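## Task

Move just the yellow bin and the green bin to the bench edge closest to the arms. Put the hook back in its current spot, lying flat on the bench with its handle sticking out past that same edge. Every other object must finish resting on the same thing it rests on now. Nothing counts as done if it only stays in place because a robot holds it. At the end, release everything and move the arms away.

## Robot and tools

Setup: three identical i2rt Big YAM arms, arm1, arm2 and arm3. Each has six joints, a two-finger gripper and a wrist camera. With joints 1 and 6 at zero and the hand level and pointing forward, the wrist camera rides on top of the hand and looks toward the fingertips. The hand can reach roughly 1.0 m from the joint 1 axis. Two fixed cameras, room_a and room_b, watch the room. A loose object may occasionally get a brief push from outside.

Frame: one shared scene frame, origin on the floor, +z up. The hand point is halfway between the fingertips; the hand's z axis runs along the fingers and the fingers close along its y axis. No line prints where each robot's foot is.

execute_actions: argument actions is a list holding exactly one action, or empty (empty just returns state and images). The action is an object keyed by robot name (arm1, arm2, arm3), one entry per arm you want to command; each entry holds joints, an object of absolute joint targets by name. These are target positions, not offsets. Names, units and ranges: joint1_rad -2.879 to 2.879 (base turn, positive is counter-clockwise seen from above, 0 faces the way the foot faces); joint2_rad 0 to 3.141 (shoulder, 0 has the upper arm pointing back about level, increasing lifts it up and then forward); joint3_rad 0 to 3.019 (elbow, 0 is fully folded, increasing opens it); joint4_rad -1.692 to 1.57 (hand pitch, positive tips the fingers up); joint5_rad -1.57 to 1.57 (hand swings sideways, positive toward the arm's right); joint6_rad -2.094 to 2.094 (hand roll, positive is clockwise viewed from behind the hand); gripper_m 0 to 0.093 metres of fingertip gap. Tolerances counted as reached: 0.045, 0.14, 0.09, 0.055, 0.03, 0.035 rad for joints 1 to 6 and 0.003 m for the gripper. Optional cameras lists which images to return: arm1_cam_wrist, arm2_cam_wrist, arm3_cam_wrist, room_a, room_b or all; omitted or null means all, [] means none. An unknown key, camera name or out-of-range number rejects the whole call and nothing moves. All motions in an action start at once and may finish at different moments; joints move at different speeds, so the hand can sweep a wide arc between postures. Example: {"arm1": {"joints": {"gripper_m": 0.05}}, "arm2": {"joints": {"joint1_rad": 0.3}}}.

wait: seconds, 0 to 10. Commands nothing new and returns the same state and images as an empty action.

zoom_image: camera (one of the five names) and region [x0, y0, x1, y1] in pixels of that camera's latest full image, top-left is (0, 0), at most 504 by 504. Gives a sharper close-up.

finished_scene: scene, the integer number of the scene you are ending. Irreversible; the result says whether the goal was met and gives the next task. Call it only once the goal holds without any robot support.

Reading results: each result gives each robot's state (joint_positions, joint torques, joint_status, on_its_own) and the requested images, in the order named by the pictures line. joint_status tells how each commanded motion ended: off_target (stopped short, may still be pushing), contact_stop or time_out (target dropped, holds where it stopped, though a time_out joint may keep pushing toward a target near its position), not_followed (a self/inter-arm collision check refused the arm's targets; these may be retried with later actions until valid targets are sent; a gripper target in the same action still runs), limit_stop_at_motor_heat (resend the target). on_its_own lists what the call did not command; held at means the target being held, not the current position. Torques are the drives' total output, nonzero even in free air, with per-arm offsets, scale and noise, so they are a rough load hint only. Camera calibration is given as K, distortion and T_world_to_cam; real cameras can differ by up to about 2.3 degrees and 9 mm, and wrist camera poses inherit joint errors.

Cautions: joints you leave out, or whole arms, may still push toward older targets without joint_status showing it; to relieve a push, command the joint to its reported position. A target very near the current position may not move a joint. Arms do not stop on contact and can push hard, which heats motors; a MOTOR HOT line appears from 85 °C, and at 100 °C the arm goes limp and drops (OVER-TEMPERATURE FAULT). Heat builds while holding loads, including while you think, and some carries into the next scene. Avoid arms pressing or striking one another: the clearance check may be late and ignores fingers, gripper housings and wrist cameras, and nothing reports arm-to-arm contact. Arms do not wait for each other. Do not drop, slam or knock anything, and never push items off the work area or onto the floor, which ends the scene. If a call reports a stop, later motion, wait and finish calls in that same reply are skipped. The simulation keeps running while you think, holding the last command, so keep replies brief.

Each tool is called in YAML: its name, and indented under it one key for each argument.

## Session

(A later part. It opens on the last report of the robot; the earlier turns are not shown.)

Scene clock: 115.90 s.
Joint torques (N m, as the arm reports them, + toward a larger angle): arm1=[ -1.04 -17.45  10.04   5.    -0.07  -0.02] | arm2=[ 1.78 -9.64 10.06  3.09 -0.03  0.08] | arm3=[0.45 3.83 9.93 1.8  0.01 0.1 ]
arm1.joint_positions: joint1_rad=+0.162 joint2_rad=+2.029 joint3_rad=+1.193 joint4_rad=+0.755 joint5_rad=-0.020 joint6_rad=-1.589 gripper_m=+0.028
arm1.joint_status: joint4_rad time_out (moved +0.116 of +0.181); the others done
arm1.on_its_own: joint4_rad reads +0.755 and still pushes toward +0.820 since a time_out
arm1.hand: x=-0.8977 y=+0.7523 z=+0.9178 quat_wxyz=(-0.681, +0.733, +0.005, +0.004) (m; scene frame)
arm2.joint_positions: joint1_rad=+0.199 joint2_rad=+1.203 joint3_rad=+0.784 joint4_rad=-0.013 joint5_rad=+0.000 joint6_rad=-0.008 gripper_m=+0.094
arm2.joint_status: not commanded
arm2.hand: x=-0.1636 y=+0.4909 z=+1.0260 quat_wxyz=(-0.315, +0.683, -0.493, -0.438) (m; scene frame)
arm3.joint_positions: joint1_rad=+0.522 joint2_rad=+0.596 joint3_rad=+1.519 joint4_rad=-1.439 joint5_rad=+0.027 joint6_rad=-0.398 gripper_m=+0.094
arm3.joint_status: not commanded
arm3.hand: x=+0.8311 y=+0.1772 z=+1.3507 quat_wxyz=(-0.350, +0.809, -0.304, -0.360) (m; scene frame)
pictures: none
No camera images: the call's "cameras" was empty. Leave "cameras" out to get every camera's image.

execute_actions:
  actions:
    - {"arm1":{"joints":{"joint2_rad":1.84,"joint3_rad":0.96,"joint4_rad":0.92}}}
  cameras: ["arm1_cam_wrist"]

Scene clock: 120.93 s.
Joint torques (N m, as the arm reports them, + toward a larger angle): arm1=[ -1.05 -14.47   9.22   5.01  -0.05  -0.02] | arm2=[ 1.96 -9.64 10.02  3.04 -0.03  0.08] | arm3=[0.48 3.79 9.94 1.81 0.01 0.1 ]
arm1.joint_positions: joint1_rad=+0.162 joint2_rad=+1.872 joint3_rad=+0.935 joint4_rad=+0.855 joint5_rad=-0.020 joint6_rad=-1.589 gripper_m=+0.028
arm1.joint_status: joint4_rad time_out (moved +0.100 of +0.165); the others done
arm1.on_its_own: joint4_rad reads +0.855 and still pushes toward +0.920 since a time_out
arm1.hand: x=-0.8993 y=+0.6711 z=+0.9243 quat_wxyz=(-0.680, +0.733, +0.005, +0.004) (m; scene frame)
arm2.joint_positions: joint1_rad=+0.199 joint2_rad=+1.203 joint3_rad=+0.784 joint4_rad=-0.013 joint5_rad=+0.000 joint6_rad=-0.008 gripper_m=+0.094
arm2.joint_status: not commanded
arm2.hand: x=-0.1636 y=+0.4909 z=+1.0260 quat_wxyz=(-0.315, +0.683, -0.493, -0.438) (m; scene frame)
arm3.joint_positions: joint1_rad=+0.522 joint2_rad=+0.596 joint3_rad=+1.519 joint4_rad=-1.439 joint5_rad=+0.027 joint6_rad=-0.398 gripper_m=+0.094
arm3.joint_status: not commanded
arm3.hand: x=+0.8311 y=+0.1772 z=+1.3507 quat_wxyz=(-0.350, +0.809, -0.304, -0.360) (m; scene frame)
pictures: arm1_cam_wrist
camera_calibration (this result's frames):
arm1_cam_wrist: T_world_to_cam=[[-0.0210852, 0.0835084, 0.996284, -0.995553], [0.800831, -0.59515, 0.0668341, 1.05863], [0.59852, 0.799264, -0.0543272, 0.173706], [0, 0, 0, 1]] pos_world=[-0.972743, 0.574345, 0.930537]
Images, in order (width x height): arm1_cam_wrist 896x504.

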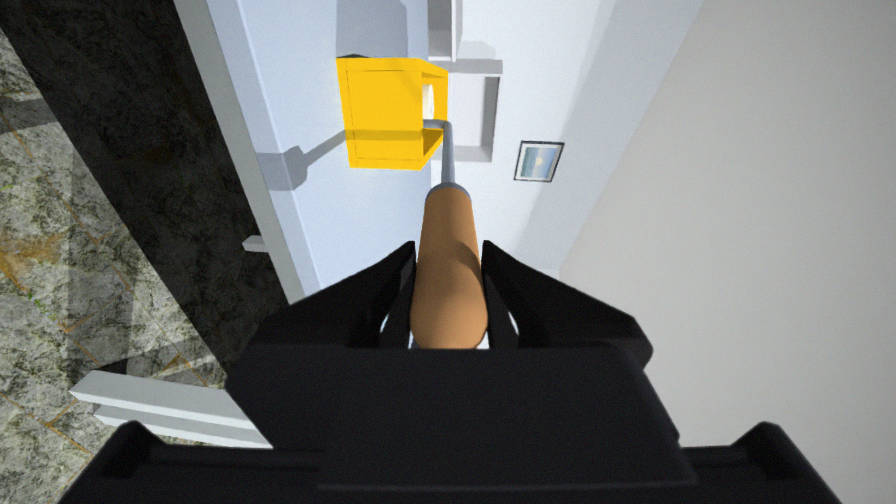

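execute_actions:
  actions:
    - {"arm1":{"joints":{"joint2_rad":1.68,"joint3_rad":0.70,"joint4_rad":1.0}}}
  cameras: ["arm1_cam_wrist"]

Scene clock: 126.57 s.
Joint torques (N m, as the arm reports them, + toward a larger angle): arm1=[ -1.12 -11.48   8.54   5.01  -0.05  -0.01] | arm2=[ 1.63 -9.72 10.01  3.09 -0.01  0.08] | arm3=[0.41 3.79 9.94 1.79 0.01 0.1 ]
arm1.joint_positions: joint1_rad=+0.162 joint2_rad=+1.707 joint3_rad=+0.674 joint4_rad=+0.935 joint5_rad=-0.020 joint6_rad=-1.589 gripper_m=+0.028
arm1.joint_status: joint4_rad time_out (moved +0.080 of +0.145); the others done
arm1.on_its_own: joint4_rad reads +0.935 and still pushes toward +1.000 since a time_out
arm1.hand: x=-0.9011 y=+0.5818 z=+0.9242 quat_wxyz=(-0.675, +0.738, +0.005, +0.004) (m; scene frame)
arm2.joint_positions: joint1_rad=+0.199 joint2_rad=+1.203 joint3_rad=+0.784 joint4_rad=-0.013 joint5_rad=+0.000 joint6_rad=-0.008 gripper_m=+0.094
arm2.joint_status: not commanded
arm2.hand: x=-0.1636 y=+0.4909 z=+1.0260 quat_wxyz=(-0.315, +0.683, -0.493, -0.438) (m; scene frame)
arm3.joint_positions: joint1_rad=+0.522 joint2_rad=+0.596 joint3_rad=+1.519 joint4_rad=-1.439 joint5_rad=+0.027 joint6_rad=-0.398 gripper_m=+0.094
arm3.joint_status: not commanded
arm3.hand: x=+0.8311 y=+0.1772 z=+1.3507 quat_wxyz=(-0.350, +0.809, -0.304, -0.360) (m; scene frame)
pictures: arm1_cam_wrist
camera_calibration (this result's frames):
arm1_cam_wrist: T_world_to_cam=[[-0.0207916, 0.0986962, 0.9949, -0.995363], [0.800884, -0.59402, 0.075665, 0.998165], [0.598458, 0.798373, -0.0666937, 0.257964], [0, 0, 0, 1]] pos_world=[-0.97449, 0.485216, 0.931966]
Images, in order (width x height): arm1_cam_wrist 896x504.

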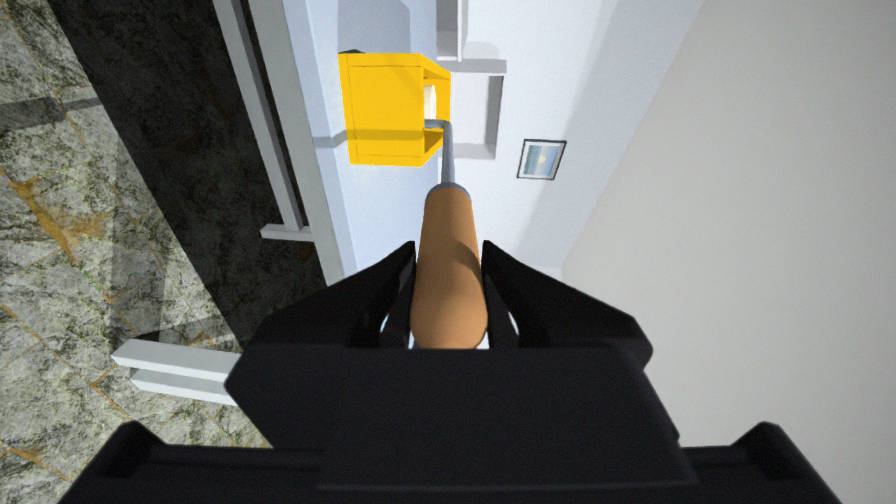

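execute_actions:
  actions:
    - {"arm1":{"joints":{"joint2_rad":1.6,"joint3_rad":0.58,"joint4_rad":1.04}}}
  cameras: ["arm1_cam_wrist"]

Scene clock: 132.50 s.
Joint torques (N m, as the arm reports them, + toward a larger angle): arm1=[ -1.1  -10.37   8.23   5.19  -0.07  -0.02] | arm2=[ 1.68 -9.66 10.01  3.05 -0.02  0.07] | arm3=[0.42 3.91 9.96 1.79 0.01 0.1 ]
arm1.joint_positions: joint1_rad=+0.162 joint2_rad=+1.634 joint3_rad=+0.554 joint4_rad=+0.969 joint5_rad=-0.020 joint6_rad=-1.589 gripper_m=+0.028
arm1.joint_status: joint4_rad time_out (moved +0.034 of +0.105); the others done
arm1.on_its_own: joint4_rad reads +0.969 and still pushes toward +1.040 since a time_out
arm1.hand: x=-0.9019 y=+0.5387 z=+0.9195 quat_wxyz=(-0.670, +0.742, +0.005, +0.004) (m; scene frame)
arm2.joint_positions: joint1_rad=+0.199 joint2_rad=+1.203 joint3_rad=+0.784 joint4_rad=-0.013 joint5_rad=+0.000 joint6_rad=-0.008 gripper_m=+0.094
arm2.joint_status: not commanded
arm2.hand: x=-0.1636 y=+0.4909 z=+1.0260 quat_wxyz=(-0.315, +0.683, -0.493, -0.438) (m; scene frame)
arm3.joint_positions: joint1_rad=+0.522 joint2_rad=+0.596 joint3_rad=+1.519 joint4_rad=-1.439 joint5_rad=+0.027 joint6_rad=-0.398 gripper_m=+0.094
arm3.joint_status: not commanded
arm3.hand: x=+0.8311 y=+0.1772 z=+1.3507 quat_wxyz=(-0.350, +0.809, -0.304, -0.360) (m; scene frame)
pictures: arm1_cam_wrist
camera_calibration (this result's frames):
arm1_cam_wrist: T_world_to_cam=[[-0.020543, 0.111588, 0.993542, -0.991927], [0.800932, -0.592953, 0.083157, 0.966178], [0.598403, 0.797468, -0.0771935, 0.302686], [0, 0, 0, 1]] pos_world=[-0.975348, 0.442203, 0.928542]
Images, in order (width x height): arm1_cam_wrist 896x504.

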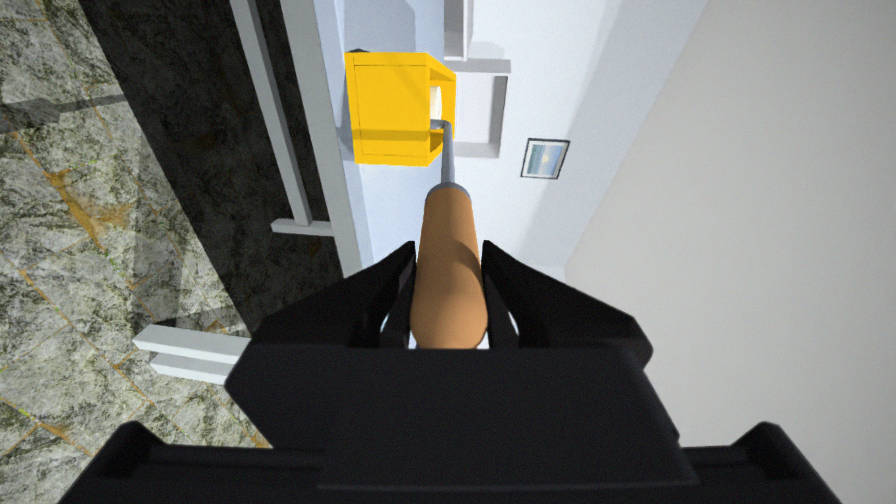

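execute_actions:
  actions:
    - {"arm1":{"joints":{"joint3_rad":0.74,"joint4_rad":0.96}}}
  cameras: []

execute_actions:
  actions:
    - {"arm1":{"joints":{"joint3_rad":0.94,"joint4_rad":0.8}}}
  cameras: ["arm1_cam_wrist","room_a"]

Scene clock: 137.77 s.
Joint torques (N m, as the arm reports them, + toward a larger angle): arm1=[ -1.06 -11.4   11.09   3.33  -0.05  -0.02] | arm2=[ 1.72 -9.74 10.03  3.09 -0.03  0.08] | arm3=[0.45 3.84 9.96 1.78 0.02 0.09]
arm1.joint_positions: joint1_rad=+0.162 joint2_rad=+1.633 joint3_rad=+0.695 joint4_rad=+0.932 joint5_rad=-0.020 joint6_rad=-1.589 gripper_m=+0.028
arm1.joint_status: all done
arm1.hand: x=-0.9008 y=+0.5854 z=+0.9741 quat_wxyz=(-0.707, +0.707, +0.005, +0.005) (m; scene frame)
arm2.joint_positions: joint1_rad=+0.199 joint2_rad=+1.203 joint3_rad=+0.784 joint4_rad=-0.013 joint5_rad=+0.000 joint6_rad=-0.008 gripper_m=+0.094
arm2.joint_status: not commanded
arm2.hand: x=-0.1636 y=+0.4909 z=+1.0260 quat_wxyz=(-0.315, +0.683, -0.493, -0.438) (m; scene frame)
arm3.joint_positions: joint1_rad=+0.522 joint2_rad=+0.596 joint3_rad=+1.519 joint4_rad=-1.439 joint5_rad=+0.027 joint6_rad=-0.398 gripper_m=+0.094
arm3.joint_status: not commanded
arm3.hand: x=+0.8311 y=+0.1772 z=+1.3507 quat_wxyz=(-0.350, +0.809, -0.304, -0.360) (m; scene frame)
pictures: none
No camera images: the call's "cameras" was empty. Leave "cameras" out to get every camera's image.

Scene clock: 138.80 s.
Joint torques (N m, as the arm reports them, + toward a larger angle): arm1=[ -0.92 -12.82  13.2    3.11  -0.04  -0.01] | arm2=[ 1.67 -9.73 10.03  3.09 -0.03  0.07] | arm3=[0.51 3.79 9.94 1.79 0.02 0.1 ]
arm1.joint_positions: joint1_rad=+0.162 joint2_rad=+1.634 joint3_rad=+0.885 joint4_rad=+0.777 joint5_rad=-0.020 joint6_rad=-1.589 gripper_m=+0.028
arm1.joint_status: all done
arm1.hand: x=-0.8996 y=+0.6391 z=+1.0313 quat_wxyz=(-0.720, +0.694, +0.005, +0.005) (m; scene frame)
arm2.joint_positions: joint1_rad=+0.199 joint2_rad=+1.203 joint3_rad=+0.784 joint4_rad=-0.013 joint5_rad=+0.000 joint6_rad=-0.008 gripper_m=+0.094
arm2.joint_status: not commanded
arm2.hand: x=-0.1636 y=+0.4909 z=+1.0260 quat_wxyz=(-0.315, +0.683, -0.493, -0.438) (m; scene frame)
arm3.joint_positions: joint1_rad=+0.522 joint2_rad=+0.596 joint3_rad=+1.519 joint4_rad=-1.439 joint5_rad=+0.027 joint6_rad=-0.398 gripper_m=+0.094
arm3.joint_status: not commanded
arm3.hand: x=+0.8311 y=+0.1772 z=+1.3507 quat_wxyz=(-0.350, +0.809, -0.304, -0.360) (m; scene frame)
pictures: arm1_cam_wrist, room_a
camera_calibration (this result's frames):
arm1_cam_wrist: T_world_to_cam=[[-0.0232535, -0.027342, 0.999356, -1.03376], [0.80052, -0.599302, 0.00223019, 1.10167], [0.598855, 0.800056, 0.0358237, 0.112016], [0, 0, 0, 1]] pos_world=[-0.973031, 0.542351, 1.02663]
Images, in order (width x height): arm1_cam_wrist 896x504, room_a 896x504.

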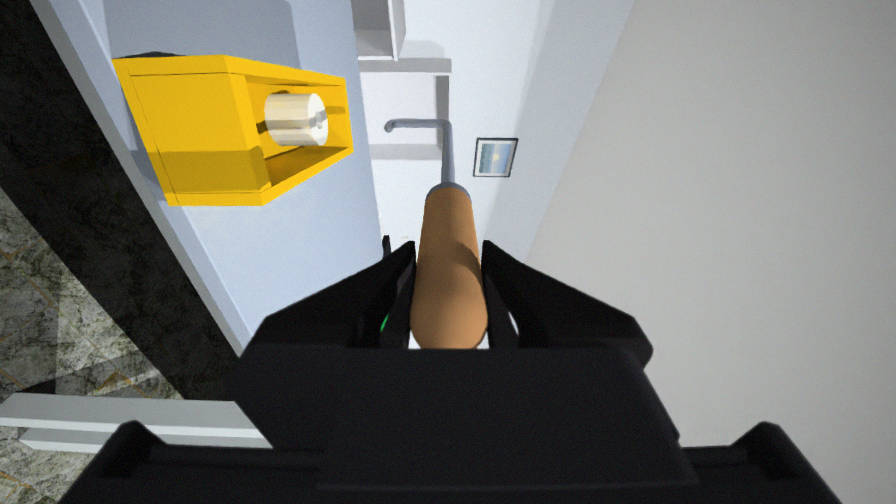

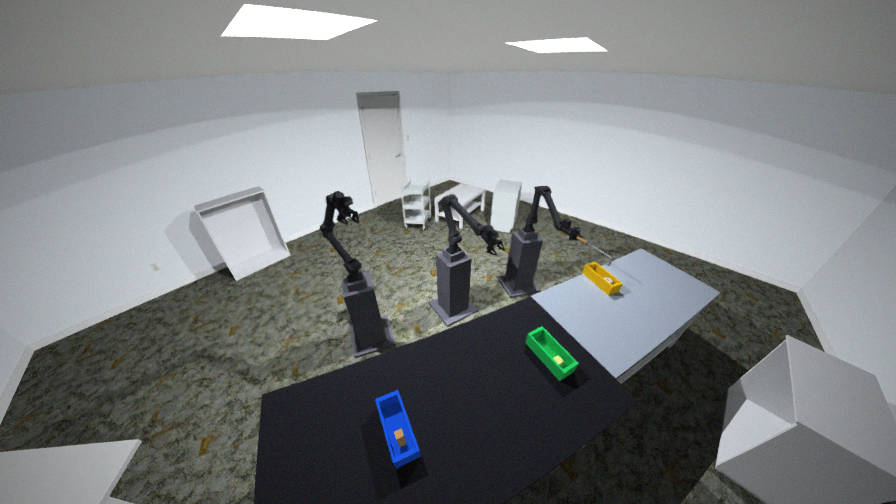

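execute_actions:
  actions:
    - {"arm1":{"joints":{"joint1_rad":0.05,"joint2_rad":1.8,"joint3_rad":1.25,"joint4_rad":0.62,"joint5_rad":-0.15}},"arm2":{"joints":{"joint1_rad":-0.1}}}
  cameras: []

execute_actions:
  actions:
    - {"arm1":{"joints":{"joint1_rad":-0.07,"joint2_rad":1.95,"joint3_rad":1.5,"joint4_rad":0.52,"joint5_rad":-0.32}}}
  cameras: []

execute_actions:
  actions:
    - {"arm1":{"joints":{"joint1_rad":-0.19,"joint2_rad":2.08,"joint3_rad":1.7,"joint4_rad":0.47,"joint5_rad":-0.5}}}
  cameras: []

execute_actions:
  actions:
    - {"arm1":{"joints":{"joint1_rad":-0.31,"joint2_rad":2.2,"joint3_rad":1.85,"joint4_rad":0.45,"joint5_rad":-0.67}}}
  cameras: []

execute_actions:
  actions:
    - {"arm1":{"joints":{"joint1_rad":-0.44,"joint2_rad":2.3,"joint3_rad":1.95,"joint4_rad":0.45,"joint5_rad":-0.85}}}
  cameras: []

execute_actions:
  actions:
    - {"arm1":{"joints":{"joint1_rad":-0.564,"joint2_rad":2.38,"joint3_rad":2.045,"joint4_rad":0.45,"joint5_rad":-1.02}}}
  cameras: ["arm1_cam_wrist"]

Scene clock: 156.93 s.
Joint torques (N m, as the arm reports them, + toward a larger angle): arm1=[ -0.76 -17.13  15.38   3.25  -0.14  -0.02] | arm2=[ 1.8  -9.63 10.02  3.05 -0.06  0.07] | arm3=[0.51 3.78 9.93 1.8  0.01 0.09]
arm1.joint_positions: joint1_rad=+0.043 joint2_rad=+1.852 joint3_rad=+1.175 joint4_rad=+0.593 joint5_rad=-0.149 joint6_rad=-1.588 gripper_m=+0.028
arm1.joint_status: all done
arm1.hand: x=-0.8332 y=+0.7298 z=+0.9960 quat_wxyz=(-0.680, +0.733, +0.005, -0.003) (m; scene frame)
arm2.joint_positions: joint1_rad=-0.103 joint2_rad=+1.203 joint3_rad=+0.784 joint4_rad=-0.013 joint5_rad=+0.000 joint6_rad=-0.007 gripper_m=+0.094
arm2.joint_status: all done
arm2.hand: x=-0.0084 y=+0.5169 z=+1.0246 quat_wxyz=(-0.377, +0.601, -0.591, -0.385) (m; scene frame)
arm3.joint_positions: joint1_rad=+0.522 joint2_rad=+0.596 joint3_rad=+1.519 joint4_rad=-1.439 joint5_rad=+0.027 joint6_rad=-0.398 gripper_m=+0.094
arm3.joint_status: not commanded
arm3.hand: x=+0.8311 y=+0.1772 z=+1.3507 quat_wxyz=(-0.350, +0.809, -0.304, -0.360) (m; scene frame)
pictures: none
No camera images: the call's "cameras" was empty. Leave "cameras" out to get every camera's image.

Scene clock: 158.20 s.
Joint torques (N m, as the arm reports them, + toward a larger angle): arm1=[ -0.89 -19.45  16.23   3.03  -0.17  -0.03] | arm2=[ 1.98 -9.83 10.01  3.03 -0.05  0.06] | arm3=[0.48 3.87 9.93 1.79 0.01 0.1 ]
arm1.joint_positions: joint1_rad=-0.075 joint2_rad=+2.001 joint3_rad=+1.420 joint4_rad=+0.497 joint5_rad=-0.317 joint6_rad=-1.588 gripper_m=+0.028
arm1.joint_status: all done
arm1.hand: x=-0.7586 y=+0.7851 z=+0.9976 quat_wxyz=(-0.681, +0.732, +0.018, -0.025) (m; scene frame)
arm2.joint_positions: joint1_rad=-0.103 joint2_rad=+1.203 joint3_rad=+0.784 joint4_rad=-0.013 joint5_rad=+0.000 joint6_rad=-0.007 gripper_m=+0.094
arm2.joint_status: not commanded
arm2.hand: x=-0.0084 y=+0.5169 z=+1.0246 quat_wxyz=(-0.377, +0.601, -0.591, -0.385) (m; scene frame)
arm3.joint_positions: joint1_rad=+0.522 joint2_rad=+0.596 joint3_rad=+1.519 joint4_rad=-1.439 joint5_rad=+0.027 joint6_rad=-0.398 gripper_m=+0.094
arm3.joint_status: not commanded
arm3.hand: x=+0.8311 y=+0.1772 z=+1.3507 quat_wxyz=(-0.350, +0.809, -0.304, -0.360) (m; scene frame)
pictures: none
No camera images: the call's "cameras" was empty. Leave "cameras" out to get every camera's image.

Scene clock: 159.53 s.
Joint torques (N m, as the arm reports them, + toward a larger angle): arm1=[ -0.68 -20.54  17.01   2.77  -0.16  -0.01] | arm2=[ 1.96 -9.64 10.03  3.09 -0.05  0.06] | arm3=[0.44 3.81 9.94 1.79 0.01 0.1 ]
arm1.joint_positions: joint1_rad=-0.192 joint2_rad=+2.124 joint3_rad=+1.615 joint4_rad=+0.451 joint5_rad=-0.497 joint6_rad=-1.588 gripper_m=+0.028
arm1.joint_status: all done
arm1.hand: x=-0.6800 y=+0.8093 z=+0.9983 quat_wxyz=(-0.690, +0.721, +0.040, -0.048) (m; scene frame)
arm2.joint_positions: joint1_rad=-0.103 joint2_rad=+1.203 joint3_rad=+0.784 joint4_rad=-0.013 joint5_rad=+0.000 joint6_rad=-0.007 gripper_m=+0.094
arm2.joint_status: not commanded
arm2.hand: x=-0.0084 y=+0.5169 z=+1.0246 quat_wxyz=(-0.377, +0.601, -0.591, -0.385) (m; scene frame)
arm3.joint_positions: joint1_rad=+0.522 joint2_rad=+0.596 joint3_rad=+1.519 joint4_rad=-1.439 joint5_rad=+0.027 joint6_rad=-0.398 gripper_m=+0.094
arm3.joint_status: not commanded
arm3.hand: x=+0.8311 y=+0.1772 z=+1.3507 quat_wxyz=(-0.350, +0.809, -0.304, -0.360) (m; scene frame)
pictures: none
No camera images: the call's "cameras" was empty. Leave "cameras" out to get every camera's image.

Scene clock: 160.93 s.
Joint torques (N m, as the arm reports them, + toward a larger angle): arm1=[ -1.24 -21.85  16.92   2.75  -0.17  -0.02] | arm2=[ 1.89 -9.74 10.01  3.11 -0.05  0.06] | arm3=[0.42 3.72 9.92 1.79 0.01 0.1 ]
arm1.joint_positions: joint1_rad=-0.310 joint2_rad=+2.242 joint3_rad=+1.767 joint4_rad=+0.431 joint5_rad=-0.668 joint6_rad=-1.588 gripper_m=+0.028
arm1.joint_status: all done
arm1.hand: x=-0.5976 y=+0.8079 z=+0.9811 quat_wxyz=(-0.695, +0.714, +0.059, -0.066) (m; scene frame)
arm2.joint_positions: joint1_rad=-0.103 joint2_rad=+1.203 joint3_rad=+0.784 joint4_rad=-0.013 joint5_rad=+0.000 joint6_rad=-0.007 gripper_m=+0.094
arm2.joint_status: not commanded
arm2.hand: x=-0.0084 y=+0.5169 z=+1.0246 quat_wxyz=(-0.377, +0.601, -0.591, -0.385) (m; scene frame)
arm3.joint_positions: joint1_rad=+0.522 joint2_rad=+0.596 joint3_rad=+1.519 joint4_rad=-1.439 joint5_rad=+0.027 joint6_rad=-0.398 gripper_m=+0.094
arm3.joint_status: not commanded
arm3.hand: x=+0.8311 y=+0.1772 z=+1.3507 quat_wxyz=(-0.350, +0.809, -0.304, -0.360) (m; scene frame)
pictures: none
No camera images: the call's "cameras" was empty. Leave "cameras" out to get every camera's image.

Scene clock: 162.37 s.
Joint torques (N m, as the arm reports them, + toward a larger angle): arm1=[ -1.54 -22.57  16.32   2.61  -0.13  -0.03] | arm2=[ 1.83 -9.6   9.96  3.06 -0.06  0.07] | arm3=[0.57 3.81 9.93 1.79 0.01 0.09]
arm1.joint_positions: joint1_rad=-0.437 joint2_rad=+2.342 joint3_rad=+1.873 joint4_rad=+0.431 joint5_rad=-0.848 joint6_rad=-1.588 gripper_m=+0.028
arm1.joint_status: all done
arm1.hand: x=-0.5137 y=+0.7781 z=+0.9546 quat_wxyz=(-0.696, +0.709, +0.077, -0.085) (m; scene frame)
arm2.joint_positions: joint1_rad=-0.103 joint2_rad=+1.203 joint3_rad=+0.784 joint4_rad=-0.013 joint5_rad=+0.000 joint6_rad=-0.007 gripper_m=+0.094
arm2.joint_status: not commanded
arm2.hand: x=-0.0084 y=+0.5169 z=+1.0246 quat_wxyz=(-0.377, +0.601, -0.591, -0.385) (m; scene frame)
arm3.joint_positions: joint1_rad=+0.522 joint2_rad=+0.596 joint3_rad=+1.519 joint4_rad=-1.439 joint5_rad=+0.027 joint6_rad=-0.398 gripper_m=+0.094
arm3.joint_status: not commanded
arm3.hand: x=+0.8311 y=+0.1772 z=+1.3507 quat_wxyz=(-0.350, +0.809, -0.304, -0.360) (m; scene frame)
pictures: none
No camera images: the call's "cameras" was empty. Leave "cameras" out to get every camera's image.

Scene clock: 163.80 s.
Joint torques (N m, as the arm reports them, + toward a larger angle): arm1=[ -1.34 -22.62  16.44   2.51  -0.15  -0.02] | arm2=[ 1.98 -9.72 10.03  3.03 -0.05  0.07] | arm3=[0.49 3.77 9.94 1.81 0.01 0.1 ]
arm1.joint_positions: joint1_rad=-0.561 joint2_rad=+2.416 joint3_rad=+1.966 joint4_rad=+0.431 joint5_rad=-1.018 joint6_rad=-1.588 gripper_m=+0.028
arm1.joint_status: all done
arm1.hand: x=-0.4367 y=+0.7319 z=+0.9412 quat_wxyz=(-0.700, +0.701, +0.097, -0.097) (m; scene frame)
arm2.joint_positions: joint1_rad=-0.103 joint2_rad=+1.203 joint3_rad=+0.784 joint4_rad=-0.013 joint5_rad=+0.000 joint6_rad=-0.007 gripper_m=+0.094
arm2.joint_status: not commanded
arm2.hand: x=-0.0084 y=+0.5169 z=+1.0246 quat_wxyz=(-0.377, +0.601, -0.591, -0.385) (m; scene frame)
arm3.joint_positions: joint1_rad=+0.522 joint2_rad=+0.596 joint3_rad=+1.519 joint4_rad=-1.439 joint5_rad=+0.027 joint6_rad=-0.398 gripper_m=+0.094
arm3.joint_status: not commanded
arm3.hand: x=+0.8311 y=+0.1772 z=+1.3507 quat_wxyz=(-0.350, +0.809, -0.304, -0.360) (m; scene frame)
pictures: arm1_cam_wrist
camera_calibration (this result's frames):
arm1_cam_wrist: T_world_to_cam=[[-0.0107489, 0.00776997, 0.999912, -0.951246], [0.933525, -0.358283, 0.0128194, 0.658667], [0.358351, 0.933581, -0.0034023, -0.402047], [0, 0, 0, 1]] pos_world=[-0.481033, 0.618723, 0.941351]
Images, in order (width x height): arm1_cam_wrist 896x504.

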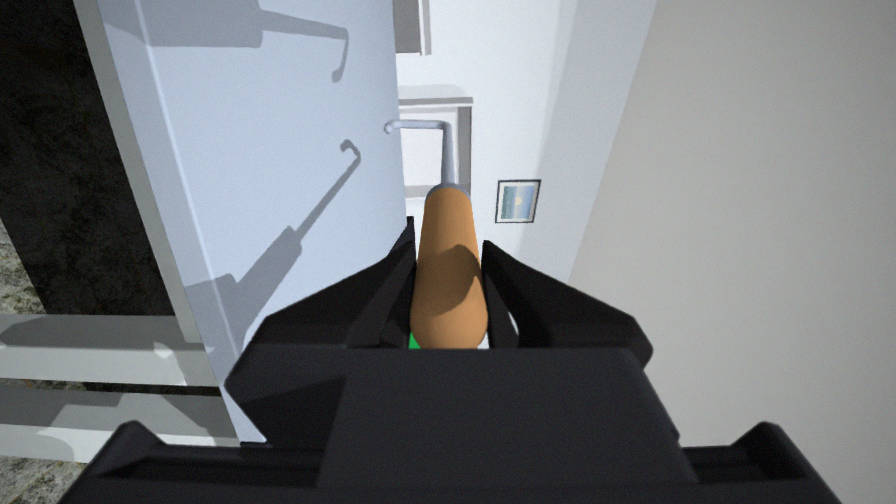

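execute_actions:
  actions:
    - {"arm1":{"joints":{"joint2_rad":2.47,"joint4_rad":0.6}}}
  cameras: ["room_a"]

Scene clock: 172.57 s.
Joint torques (N m, as the arm reports them, + toward a larger angle): arm1=[ -1.47 -24.42  14.76   4.06  -0.13  -0.03] | arm2=[ 1.91 -9.61 10.    3.08 -0.05  0.06] | arm3=[0.48 3.83 9.94 1.8  0.01 0.1 ]
arm1.joint_positions: joint1_rad=-0.561 joint2_rad=+2.525 joint3_rad=+1.981 joint4_rad=+0.547 joint5_rad=-1.018 joint6_rad=-1.588 gripper_m=+0.028
arm1.joint_status: all done
arm1.hand: x=-0.4351 y=+0.7345 z=+0.8762 quat_wxyz=(-0.705, +0.696, +0.103, -0.091) (m; scene frame)
arm2.joint_positions: joint1_rad=-0.103 joint2_rad=+1.203 joint3_rad=+0.784 joint4_rad=-0.013 joint5_rad=+0.000 joint6_rad=-0.007 gripper_m=+0.094
arm2.joint_status: not commanded
arm2.hand: x=-0.0084 y=+0.5169 z=+1.0246 quat_wxyz=(-0.377, +0.601, -0.591, -0.385) (m; scene frame)
arm3.joint_positions: joint1_rad=+0.522 joint2_rad=+0.596 joint3_rad=+1.519 joint4_rad=-1.439 joint5_rad=+0.027 joint6_rad=-0.398 gripper_m=+0.094
arm3.joint_status: not commanded
arm3.hand: x=+0.8311 y=+0.1772 z=+1.3507 quat_wxyz=(-0.350, +0.809, -0.304, -0.360) (m; scene frame)
pictures: room_a
Images, in order (width x height): room_a 896x504.

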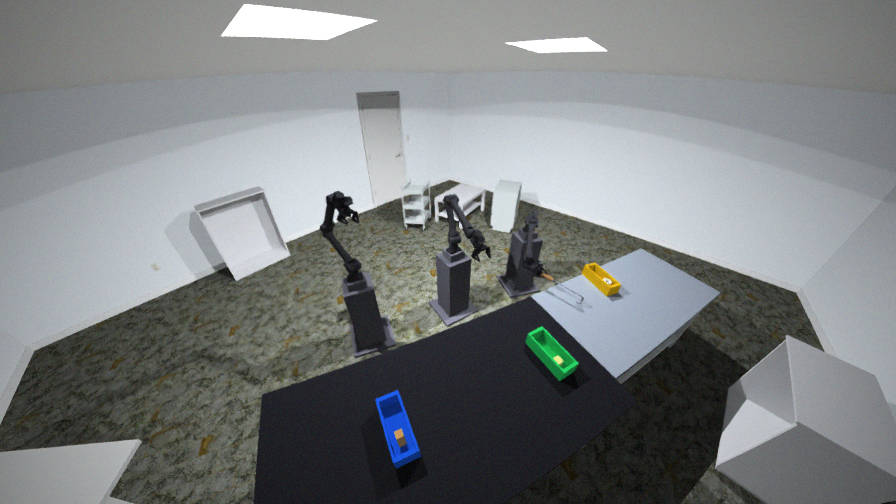

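execute_actions:
  actions:
    - {"arm1":{"joints":{"joint2_rad":2.49,"joint6_rad":-1.0}}}
  cameras: []

execute_actions:
  actions:
    - {"arm1":{"joints":{"joint2_rad":2.52,"joint6_rad":-0.5}}}
  cameras: []

execute_actions:
  actions:
    - {"arm1":{"joints":{"joint2_rad":2.55,"joint6_rad":0,"joint4_rad":0.66}}}
  cameras: ["arm1_cam_wrist"]

Scene clock: 178.90 s.
Joint torques (N m, as the arm reports them, + toward a larger angle): arm1=[ -1.43 -22.86  14.71   3.95  -0.12   0.14] | arm2=[ 1.82 -9.5  10.03  3.06 -0.06  0.06] | arm3=[0.41 3.74 9.94 1.79 0.01 0.09]
arm1.joint_positions: joint1_rad=-0.561 joint2_rad=+2.525 joint3_rad=+1.981 joint4_rad=+0.550 joint5_rad=-1.018 joint6_rad=-1.002 gripper_m=+0.028
arm1.joint_status: all done
arm1.hand: x=-0.4350 y=+0.7345 z=+0.8767 quat_wxyz=(-0.649, +0.696, -0.101, -0.290) (m; scene frame)
arm2.joint_positions: joint1_rad=-0.103 joint2_rad=+1.203 joint3_rad=+0.784 joint4_rad=-0.013 joint5_rad=+0.000 joint6_rad=-0.007 gripper_m=+0.094
arm2.joint_status: not commanded
arm2.hand: x=-0.0084 y=+0.5169 z=+1.0246 quat_wxyz=(-0.377, +0.601, -0.591, -0.385) (m; scene frame)
arm3.joint_positions: joint1_rad=+0.522 joint2_rad=+0.596 joint3_rad=+1.519 joint4_rad=-1.439 joint5_rad=+0.027 joint6_rad=-0.398 gripper_m=+0.094
arm3.joint_status: not commanded
arm3.hand: x=+0.8311 y=+0.1772 z=+1.3507 quat_wxyz=(-0.350, +0.809, -0.304, -0.360) (m; scene frame)
pictures: none
No camera images: the call's "cameras" was empty. Leave "cameras" out to get every camera's image.

Scene clock: 180.40 s.
Joint torques (N m, as the arm reports them, + toward a larger angle): arm1=[ -1.4  -21.42  14.67   3.53  -0.15   0.1 ] | arm2=[ 1.91 -9.52 10.03  3.03 -0.06  0.06] | arm3=[0.48 3.86 9.95 1.78 0.01 0.1 ]
arm1.joint_positions: joint1_rad=-0.561 joint2_rad=+2.535 joint3_rad=+1.981 joint4_rad=+0.559 joint5_rad=-1.017 joint6_rad=-0.504 gripper_m=+0.028
arm1.joint_status: all done
arm1.hand: x=-0.4352 y=+0.7343 z=+0.8696 quat_wxyz=(-0.558, +0.649, -0.270, -0.441) (m; scene frame)
arm2.joint_positions: joint1_rad=-0.103 joint2_rad=+1.203 joint3_rad=+0.784 joint4_rad=-0.013 joint5_rad=+0.000 joint6_rad=-0.007 gripper_m=+0.094
arm2.joint_status: not commanded
arm2.hand: x=-0.0084 y=+0.5169 z=+1.0246 quat_wxyz=(-0.377, +0.601, -0.591, -0.385) (m; scene frame)
arm3.joint_positions: joint1_rad=+0.522 joint2_rad=+0.596 joint3_rad=+1.519 joint4_rad=-1.439 joint5_rad=+0.027 joint6_rad=-0.398 gripper_m=+0.094
arm3.joint_status: not commanded
arm3.hand: x=+0.8311 y=+0.1772 z=+1.3507 quat_wxyz=(-0.350, +0.809, -0.304, -0.360) (m; scene frame)
pictures: none
No camera images: the call's "cameras" was empty. Leave "cameras" out to get every camera's image.

Scene clock: 181.83 s.
Joint torques (N m, as the arm reports them, + toward a larger angle): arm1=[ -1.4  -21.84  14.31   3.66  -0.17   0.15] | arm2=[ 2.09 -9.73  9.98  3.08 -0.06  0.07] | arm3=[0.47 3.83 9.95 1.81 0.01 0.1 ]
arm1.joint_positions: joint1_rad=-0.561 joint2_rad=+2.570 joint3_rad=+1.983 joint4_rad=+0.618 joint5_rad=-1.017 joint6_rad=-0.013 gripper_m=+0.028
arm1.joint_status: all done
arm1.hand: x=-0.4361 y=+0.7335 z=+0.8514 quat_wxyz=(-0.443, +0.565, -0.410, -0.562) (m; scene frame)
arm2.joint_positions: joint1_rad=-0.103 joint2_rad=+1.203 joint3_rad=+0.784 joint4_rad=-0.013 joint5_rad=+0.000 joint6_rad=-0.007 gripper_m=+0.094
arm2.joint_status: not commanded
arm2.hand: x=-0.0084 y=+0.5169 z=+1.0246 quat_wxyz=(-0.377, +0.601, -0.591, -0.385) (m; scene frame)
arm3.joint_positions: joint1_rad=+0.522 joint2_rad=+0.596 joint3_rad=+1.519 joint4_rad=-1.439 joint5_rad=+0.027 joint6_rad=-0.398 gripper_m=+0.094
arm3.joint_status: not commanded
arm3.hand: x=+0.8311 y=+0.1772 z=+1.3507 quat_wxyz=(-0.350, +0.809, -0.304, -0.360) (m; scene frame)
pictures: arm1_cam_wrist
camera_calibration (this result's frames):
arm1_cam_wrist: T_world_to_cam=[[0.959194, 0.278762, 0.0473163, 0.173841], [0.198666, -0.545374, -0.814309, 1.18082], [-0.201193, 0.79048, -0.5785, -0.0533934], [0, 0, 0, 1]] pos_world=[-0.412078, 0.637731, 0.922435]
Images, in order (width x height): arm1_cam_wrist 896x504.

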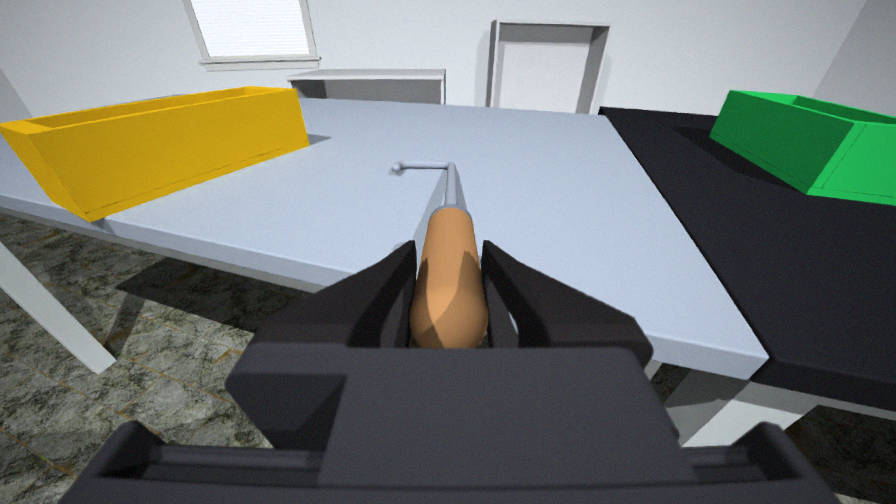

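Hook pitched onto bench; lower the rest.

execute_actions:
  actions:
    - {"arm1":{"joints":{"joint2_rad":2.6}}}
  cameras: ["arm1_cam_wrist"]

Scene clock: 185.50 s.
Joint torques (N m, as the arm reports them, + toward a larger angle): arm1=[ -1.52 -21.18  13.11   2.92  -0.2    0.15] | arm2=[ 1.93 -9.67 10.    3.09 -0.05  0.06] | arm3=[0.47 3.83 9.94 1.78 0.01 0.1 ]
arm1.joint_positions: joint1_rad=-0.562 joint2_rad=+2.614 joint3_rad=+1.995 joint4_rad=+0.633 joint5_rad=-1.016 joint6_rad=-0.011 gripper_m=+0.028
arm1.joint_status: all done
arm1.hand: x=-0.4360 y=+0.7329 z=+0.8229 quat_wxyz=(-0.437, +0.563, -0.418, -0.563) (m; scene frame)
arm2.joint_positions: joint1_rad=-0.103 joint2_rad=+1.203 joint3_rad=+0.784 joint4_rad=-0.013 joint5_rad=+0.000 joint6_rad=-0.007 gripper_m=+0.094
arm2.joint_status: not commanded
arm2.hand: x=-0.0084 y=+0.5169 z=+1.0246 quat_wxyz=(-0.377, +0.601, -0.591, -0.385) (m; scene frame)
arm3.joint_positions: joint1_rad=+0.522 joint2_rad=+0.596 joint3_rad=+1.519 joint4_rad=-1.439 joint5_rad=+0.027 joint6_rad=-0.398 gripper_m=+0.094
arm3.joint_status: not commanded
arm3.hand: x=+0.8311 y=+0.1772 z=+1.3507 quat_wxyz=(-0.350, +0.809, -0.304, -0.360) (m; scene frame)
pictures: arm1_cam_wrist
camera_calibration (this result's frames):
arm1_cam_wrist: T_world_to_cam=[[0.960214, 0.277619, 0.0302863, 0.190515], [0.186387, -0.556324, -0.809792, 1.15614], [-0.207965, 0.783219, -0.585934, -0.0609092], [0, 0, 0, 1]] pos_world=[-0.411091, 0.638, 0.894771]
Images, in order (width x height): arm1_cam_wrist 896x504.

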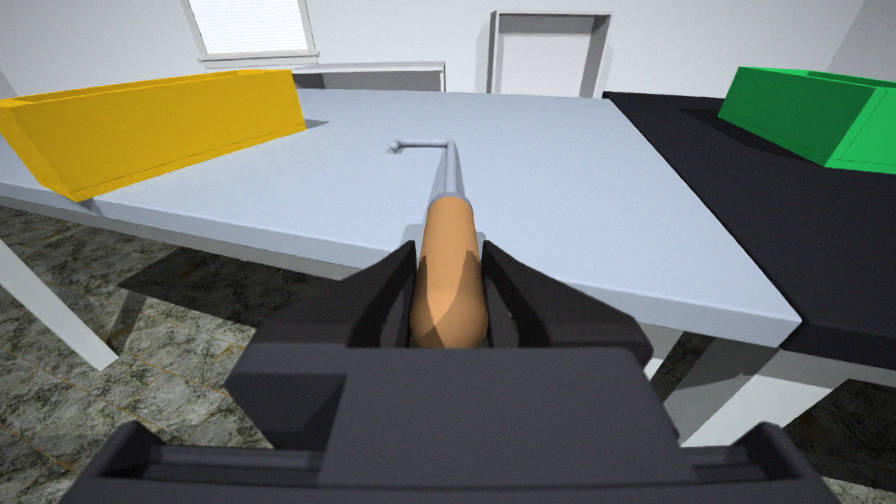

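execute_actions:
  actions:
    - {"arm1":{"joints":{"joint2_rad":2.63}}}
  cameras: []

execute_actions:
  actions:
    - {"arm1":{"joints":{"gripper_m":0.09}}}
  cameras: ["arm1_cam_wrist"]

execute_actions:
  actions:
    - {"arm1":{"joints":{"joint2_rad":2.3}}}
  cameras: []

execute_actions:
  actions:
    - {"arm1":{"joints":{"joint1_rad":0.1,"joint2_rad":1.6,"joint3_rad":1.3}},"arm2":{"joints":{"joint1_rad":0.47,"joint2_rad":2.2,"joint3_rad":1.725,"joint4_rad":0.6,"joint5_rad":0.32}}}
  cameras: ["arm2_cam_wrist"]

Scene clock: 192.57 s.
Joint torques (N m, as the arm reports them, + toward a larger angle): arm1=[ -1.55 -20.07  12.82   2.79  -0.22   0.14] | arm2=[ 1.98 -9.47 10.04  3.05 -0.05  0.05] | arm3=[0.54 3.82 9.94 1.81 0.01 0.1 ]
arm1.joint_positions: joint1_rad=-0.562 joint2_rad=+2.626 joint3_rad=+1.997 joint4_rad=+0.637 joint5_rad=-1.016 joint6_rad=-0.010 gripper_m=+0.028
arm1.joint_status: all done
arm1.hand: x=-0.4362 y=+0.7322 z=+0.8139 quat_wxyz=(-0.435, +0.563, -0.420, -0.563) (m; scene frame)
arm2.joint_positions: joint1_rad=-0.103 joint2_rad=+1.203 joint3_rad=+0.784 joint4_rad=-0.013 joint5_rad=+0.000 joint6_rad=-0.007 gripper_m=+0.094
arm2.joint_status: not commanded
arm2.hand: x=-0.0084 y=+0.5169 z=+1.0246 quat_wxyz=(-0.377, +0.601, -0.591, -0.385) (m; scene frame)
arm3.joint_positions: joint1_rad=+0.522 joint2_rad=+0.596 joint3_rad=+1.519 joint4_rad=-1.439 joint5_rad=+0.027 joint6_rad=-0.398 gripper_m=+0.094
arm3.joint_status: not commanded
arm3.hand: x=+0.8311 y=+0.1772 z=+1.3507 quat_wxyz=(-0.350, +0.809, -0.304, -0.360) (m; scene frame)
pictures: none
No camera images: the call's "cameras" was empty. Leave "cameras" out to get every camera's image.

Scene clock: 193.27 s.
Joint torques (N m, as the arm reports them, + toward a larger angle): arm1=[ -1.47 -20.31  12.6    2.74  -0.19   0.12] | arm2=[ 1.81 -9.64 10.04  3.03 -0.06  0.06] | arm3=[0.47 3.76 9.95 1.78 0.01 0.09]
arm1.joint_positions: joint1_rad=-0.562 joint2_rad=+2.626 joint3_rad=+2.000 joint4_rad=+0.637 joint5_rad=-1.017 joint6_rad=-0.009 gripper_m=+0.090
arm1.joint_status: all done
arm1.hand: x=-0.4358 y=+0.7327 z=+0.8155 quat_wxyz=(-0.435, +0.563, -0.419, -0.564) (m; scene frame)
arm2.joint_positions: joint1_rad=-0.103 joint2_rad=+1.203 joint3_rad=+0.784 joint4_rad=-0.013 joint5_rad=+0.000 joint6_rad=-0.007 gripper_m=+0.094
arm2.joint_status: not commanded
arm2.hand: x=-0.0084 y=+0.5169 z=+1.0246 quat_wxyz=(-0.377, +0.601, -0.591, -0.385) (m; scene frame)
arm3.joint_positions: joint1_rad=+0.522 joint2_rad=+0.596 joint3_rad=+1.519 joint4_rad=-1.439 joint5_rad=+0.027 joint6_rad=-0.398 gripper_m=+0.094
arm3.joint_status: not commanded
arm3.hand: x=+0.8311 y=+0.1772 z=+1.3507 quat_wxyz=(-0.350, +0.809, -0.304, -0.360) (m; scene frame)
pictures: arm1_cam_wrist
camera_calibration (this result's frames):
arm1_cam_wrist: T_world_to_cam=[[0.9602, 0.278116, 0.0258368, 0.193895], [0.183567, -0.558627, -0.80885, 1.14975], [-0.210521, 0.781401, -0.587447, -0.0636424], [0, 0, 0, 1]] pos_world=[-0.410632, 0.638085, 0.887577]
Images, in order (width x height): arm1_cam_wrist 896x504.

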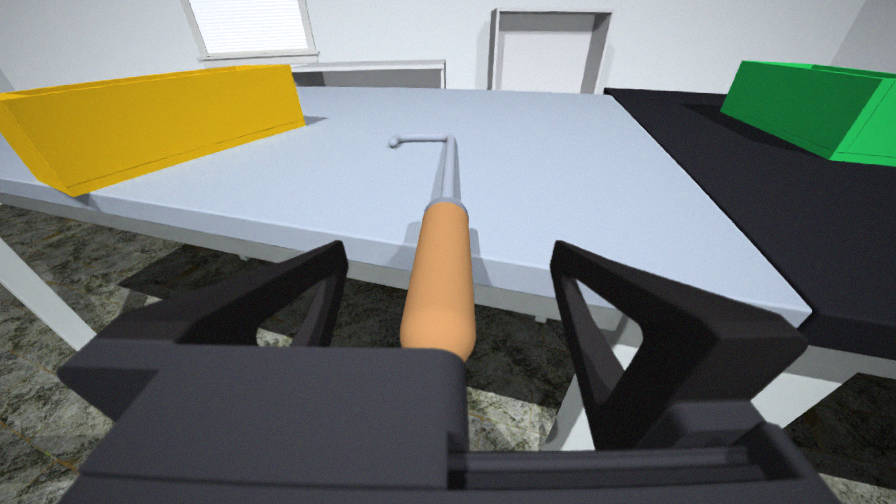

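Scene clock: 194.90 s.
Joint torques (N m, as the arm reports them, + toward a larger angle): arm1=[ -1.24 -20.48  10.91   1.77   0.06   0.15] | arm2=[ 1.95 -9.68 10.01  3.04 -0.07  0.07] | arm3=[0.45 3.9  9.95 1.78 0.01 0.1 ]
arm1.joint_positions: joint1_rad=-0.562 joint2_rad=+2.312 joint3_rad=+2.032 joint4_rad=+0.654 joint5_rad=-1.017 joint6_rad=-0.009 gripper_m=+0.090
arm1.joint_status: all done
arm1.hand: x=-0.4424 y=+0.7224 z=+1.0979 quat_wxyz=(-0.555, +0.564, -0.285, -0.541) (m; scene frame)
arm2.joint_positions: joint1_rad=-0.103 joint2_rad=+1.203 joint3_rad=+0.784 joint4_rad=-0.013 joint5_rad=+0.000 joint6_rad=-0.007 gripper_m=+0.094
arm2.joint_status: not commanded
arm2.hand: x=-0.0084 y=+0.5169 z=+1.0246 quat_wxyz=(-0.377, +0.601, -0.591, -0.385) (m; scene frame)
arm3.joint_positions: joint1_rad=+0.522 joint2_rad=+0.596 joint3_rad=+1.519 joint4_rad=-1.439 joint5_rad=+0.027 joint6_rad=-0.398 gripper_m=+0.094
arm3.joint_status: not commanded
arm3.hand: x=+0.8311 y=+0.1772 z=+1.3507 quat_wxyz=(-0.350, +0.809, -0.304, -0.360) (m; scene frame)
pictures: none
No camera images: the call's "cameras" was empty. Leave "cameras" out to get every camera's image.

Scene clock: 196.80 s.
Joint torques (N m, as the arm reports them, + toward a larger angle): arm1=[ -1.33 -11.82  10.44   1.73   0.23   0.13] | arm2=[  1.47 -25.17  11.77   2.94   0.04   0.05] | arm3=[0.53 3.9  9.95 1.81 0.01 0.09]
arm1.joint_positions: joint1_rad=+0.097 joint2_rad=+1.602 joint3_rad=+1.293 joint4_rad=+0.654 joint5_rad=-1.023 joint6_rad=-0.006 gripper_m=+0.090
arm1.joint_status: all done
arm1.hand: x=-1.0019 y=+0.6282 z=+1.2262 quat_wxyz=(-0.339, +0.632, -0.095, -0.690) (m; scene frame)
arm2.joint_positions: joint1_rad=+0.473 joint2_rad=+2.201 joint3_rad=+1.677 joint4_rad=+0.588 joint5_rad=+0.318 joint6_rad=-0.006 gripper_m=+0.094
arm2.joint_status: all done
arm2.hand: x=-0.4403 y=+0.7455 z=+0.9986 quat_wxyz=(-0.434, +0.541, -0.420, -0.586) (m; scene frame)
arm3.joint_positions: joint1_rad=+0.522 joint2_rad=+0.596 joint3_rad=+1.519 joint4_rad=-1.439 joint5_rad=+0.027 joint6_rad=-0.398 gripper_m=+0.094
arm3.joint_status: not commanded
arm3.hand: x=+0.8311 y=+0.1772 z=+1.3507 quat_wxyz=(-0.350, +0.809, -0.304, -0.360) (m; scene frame)
pictures: arm2_cam_wrist
camera_calibration (this result's frames):
arm2_cam_wrist: T_world_to_cam=[[0.960144, 0.278296, -0.025981, 0.240293], [0.126751, -0.516368, -0.846934, 1.29713], [-0.249114, 0.809886, -0.531062, -0.0642673], [0, 0, 0, 1]] pos_world=[-0.411137, 0.654972, 1.0707]
Images, in order (width x height): arm2_cam_wrist 896x504.

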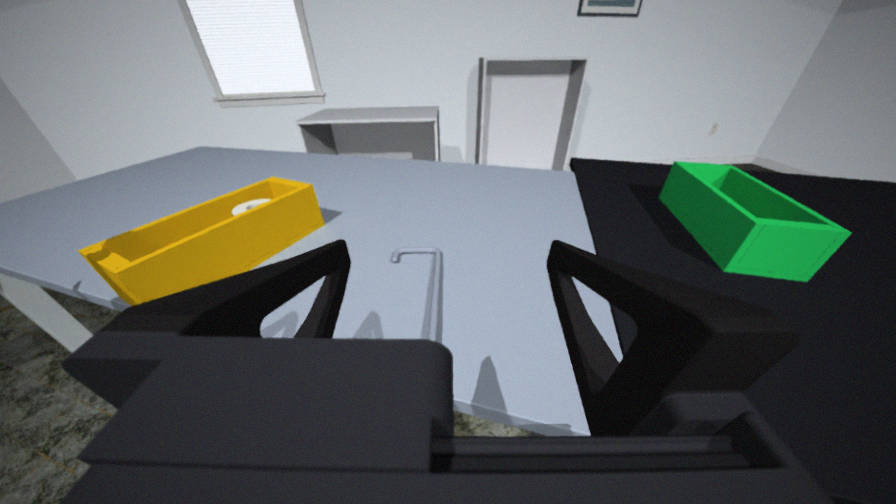

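execute_actions:
  actions:
    - {"arm2":{"joints":{"joint1_rad":0.492,"joint2_rad":2.42,"joint3_rad":1.73,"joint4_rad":0.74,"joint5_rad":0.35}}}
  cameras: ["arm2_cam_wrist"]

Scene clock: 202.53 s.
Joint torques (N m, as the arm reports them, + toward a larger angle): arm1=[ -1.14 -11.77  10.36   1.82   0.23   0.12] | arm2=[  2.54 -25.5    9.01   2.99   0.07   0.06] | arm3=[0.44 3.83 9.94 1.79 0.02 0.09]
arm1.joint_positions: joint1_rad=+0.097 joint2_rad=+1.602 joint3_rad=+1.293 joint4_rad=+0.654 joint5_rad=-1.023 joint6_rad=-0.006 gripper_m=+0.090
arm1.joint_status: not commanded
arm1.hand: x=-1.0019 y=+0.6282 z=+1.2262 quat_wxyz=(-0.339, +0.632, -0.095, -0.690) (m; scene frame)
arm2.joint_positions: joint1_rad=+0.484 joint2_rad=+2.417 joint3_rad=+1.710 joint4_rad=+0.729 joint5_rad=+0.348 joint6_rad=-0.006 gripper_m=+0.094
arm2.joint_status: all done
arm2.hand: x=-0.4506 y=+0.7507 z=+0.8654 quat_wxyz=(-0.434, +0.551, -0.431, -0.568) (m; scene frame)
arm3.joint_positions: joint1_rad=+0.522 joint2_rad=+0.596 joint3_rad=+1.519 joint4_rad=-1.439 joint5_rad=+0.027 joint6_rad=-0.398 gripper_m=+0.094
arm3.joint_status: not commanded
arm3.hand: x=+0.8311 y=+0.1772 z=+1.3507 quat_wxyz=(-0.350, +0.809, -0.304, -0.360) (m; scene frame)
pictures: arm2_cam_wrist
camera_calibration (this result's frames):
arm2_cam_wrist: T_world_to_cam=[[0.965528, 0.259946, -0.0135561, 0.250784], [0.136237, -0.549033, -0.824623, 1.19778], [-0.2218, 0.794349, -0.565521, -0.0880239], [0, 0, 0, 1]] pos_world=[-0.424844, 0.66235, 0.941333]
Images, in order (width x height): arm2_cam_wrist 896x504.

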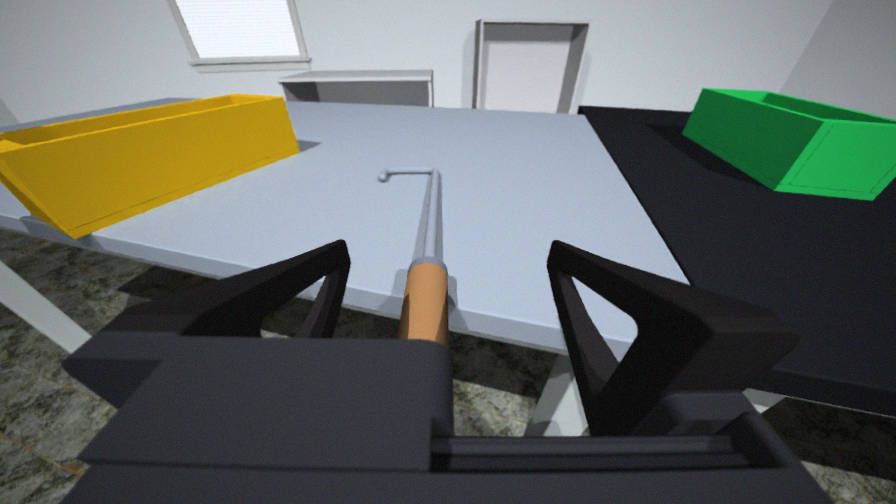

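execute_actions:
  actions:
    - {"arm2":{"joints":{"joint1_rad":0.512,"joint2_rad":2.47,"joint3_rad":1.70,"joint4_rad":0.79,"joint5_rad":0.365}}}
  cameras: ["arm2_cam_wrist"]

Scene clock: 208.93 s.
Joint torques (N m, as the arm reports them, + toward a larger angle): arm1=[ -1.09 -11.56  10.39   1.77   0.23   0.12] | arm2=[  2.11 -23.93   7.14   3.04   0.04   0.07] | arm3=[0.47 3.84 9.94 1.78 0.02 0.1 ]
arm1.joint_positions: joint1_rad=+0.097 joint2_rad=+1.602 joint3_rad=+1.293 joint4_rad=+0.654 joint5_rad=-1.023 joint6_rad=-0.006 gripper_m=+0.090
arm1.joint_status: not commanded
arm1.hand: x=-1.0019 y=+0.6282 z=+1.2262 quat_wxyz=(-0.339, +0.632, -0.095, -0.690) (m; scene frame)
arm2.joint_positions: joint1_rad=+0.508 joint2_rad=+2.446 joint3_rad=+1.704 joint4_rad=+0.777 joint5_rad=+0.363 joint6_rad=-0.006 gripper_m=+0.094
arm2.joint_status: all done
arm2.hand: x=-0.4644 y=+0.7377 z=+0.8490 quat_wxyz=(-0.433, +0.549, -0.427, -0.574) (m; scene frame)
arm3.joint_positions: joint1_rad=+0.522 joint2_rad=+0.596 joint3_rad=+1.519 joint4_rad=-1.439 joint5_rad=+0.027 joint6_rad=-0.398 gripper_m=+0.094
arm3.joint_status: not commanded
arm3.hand: x=+0.8311 y=+0.1772 z=+1.3507 quat_wxyz=(-0.350, +0.809, -0.304, -0.360) (m; scene frame)
pictures: arm2_cam_wrist
camera_calibration (this result's frames):
arm2_cam_wrist: T_world_to_cam=[[0.963107, 0.268481, -0.0185061, 0.263953], [0.134269, -0.538974, -0.831552, 1.17653], [-0.23323, 0.798389, -0.555138, -0.107109], [0, 0, 0, 1]] pos_world=[-0.437168, 0.648769, 0.923773]
Images, in order (width x height): arm2_cam_wrist 896x504.

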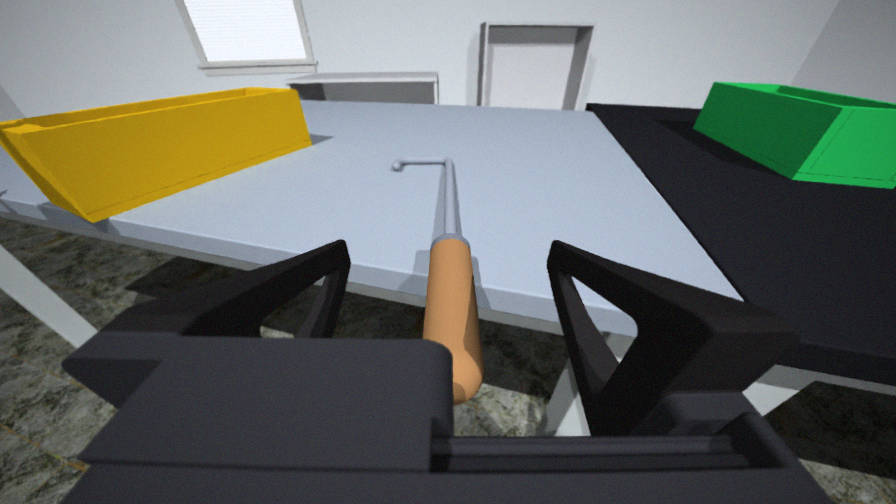

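Centred. Lower ~0.04 (j2 only, ≈0.87 m/rad).

execute_actions:
  actions:
    - {"arm2":{"joints":{"joint2_rad":2.51}}}
  cameras: ["arm2_cam_wrist"]

Scene clock: 212.53 s.
Joint torques (N m, as the arm reports them, + toward a larger angle): arm1=[ -1.08 -11.8   10.39   1.8    0.23   0.12] | arm2=[  2.25 -24.51   6.88   2.94   0.06   0.06] | arm3=[0.47 3.86 9.95 1.8  0.01 0.1 ]
arm1.joint_positions: joint1_rad=+0.097 joint2_rad=+1.602 joint3_rad=+1.293 joint4_rad=+0.654 joint5_rad=-1.023 joint6_rad=-0.006 gripper_m=+0.090
arm1.joint_status: not commanded
arm1.hand: x=-1.0019 y=+0.6282 z=+1.2262 quat_wxyz=(-0.339, +0.632, -0.095, -0.690) (m; scene frame)
arm2.joint_positions: joint1_rad=+0.508 joint2_rad=+2.493 joint3_rad=+1.704 joint4_rad=+0.780 joint5_rad=+0.363 joint6_rad=-0.006 gripper_m=+0.094
arm2.joint_status: all done
arm2.hand: x=-0.4625 y=+0.7346 z=+0.8098 quat_wxyz=(-0.428, +0.564, -0.431, -0.559) (m; scene frame)
arm3.joint_positions: joint1_rad=+0.522 joint2_rad=+0.596 joint3_rad=+1.519 joint4_rad=-1.439 joint5_rad=+0.027 joint6_rad=-0.398 gripper_m=+0.094
arm3.joint_status: not commanded
arm3.hand: x=+0.8311 y=+0.1772 z=+1.3507 quat_wxyz=(-0.350, +0.809, -0.304, -0.360) (m; scene frame)
pictures: arm2_cam_wrist
camera_calibration (this result's frames):
arm2_cam_wrist: T_world_to_cam=[[0.963291, 0.26844, -0.00312081, 0.249937], [0.155751, -0.568302, -0.807944, 1.15438], [-0.218659, 0.7778, -0.589251, -0.0764901], [0, 0, 0, 1]] pos_world=[-0.437283, 0.648436, 0.888381]
Images, in order (width x height): arm2_cam_wrist 896x504.

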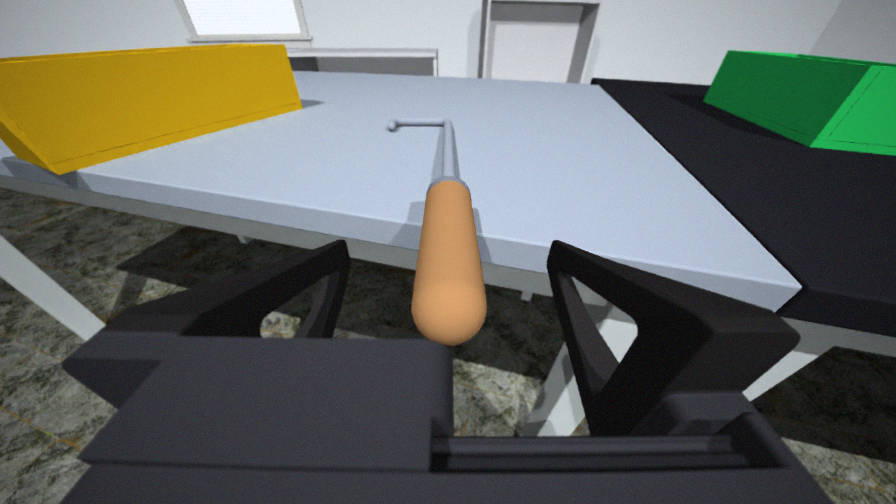

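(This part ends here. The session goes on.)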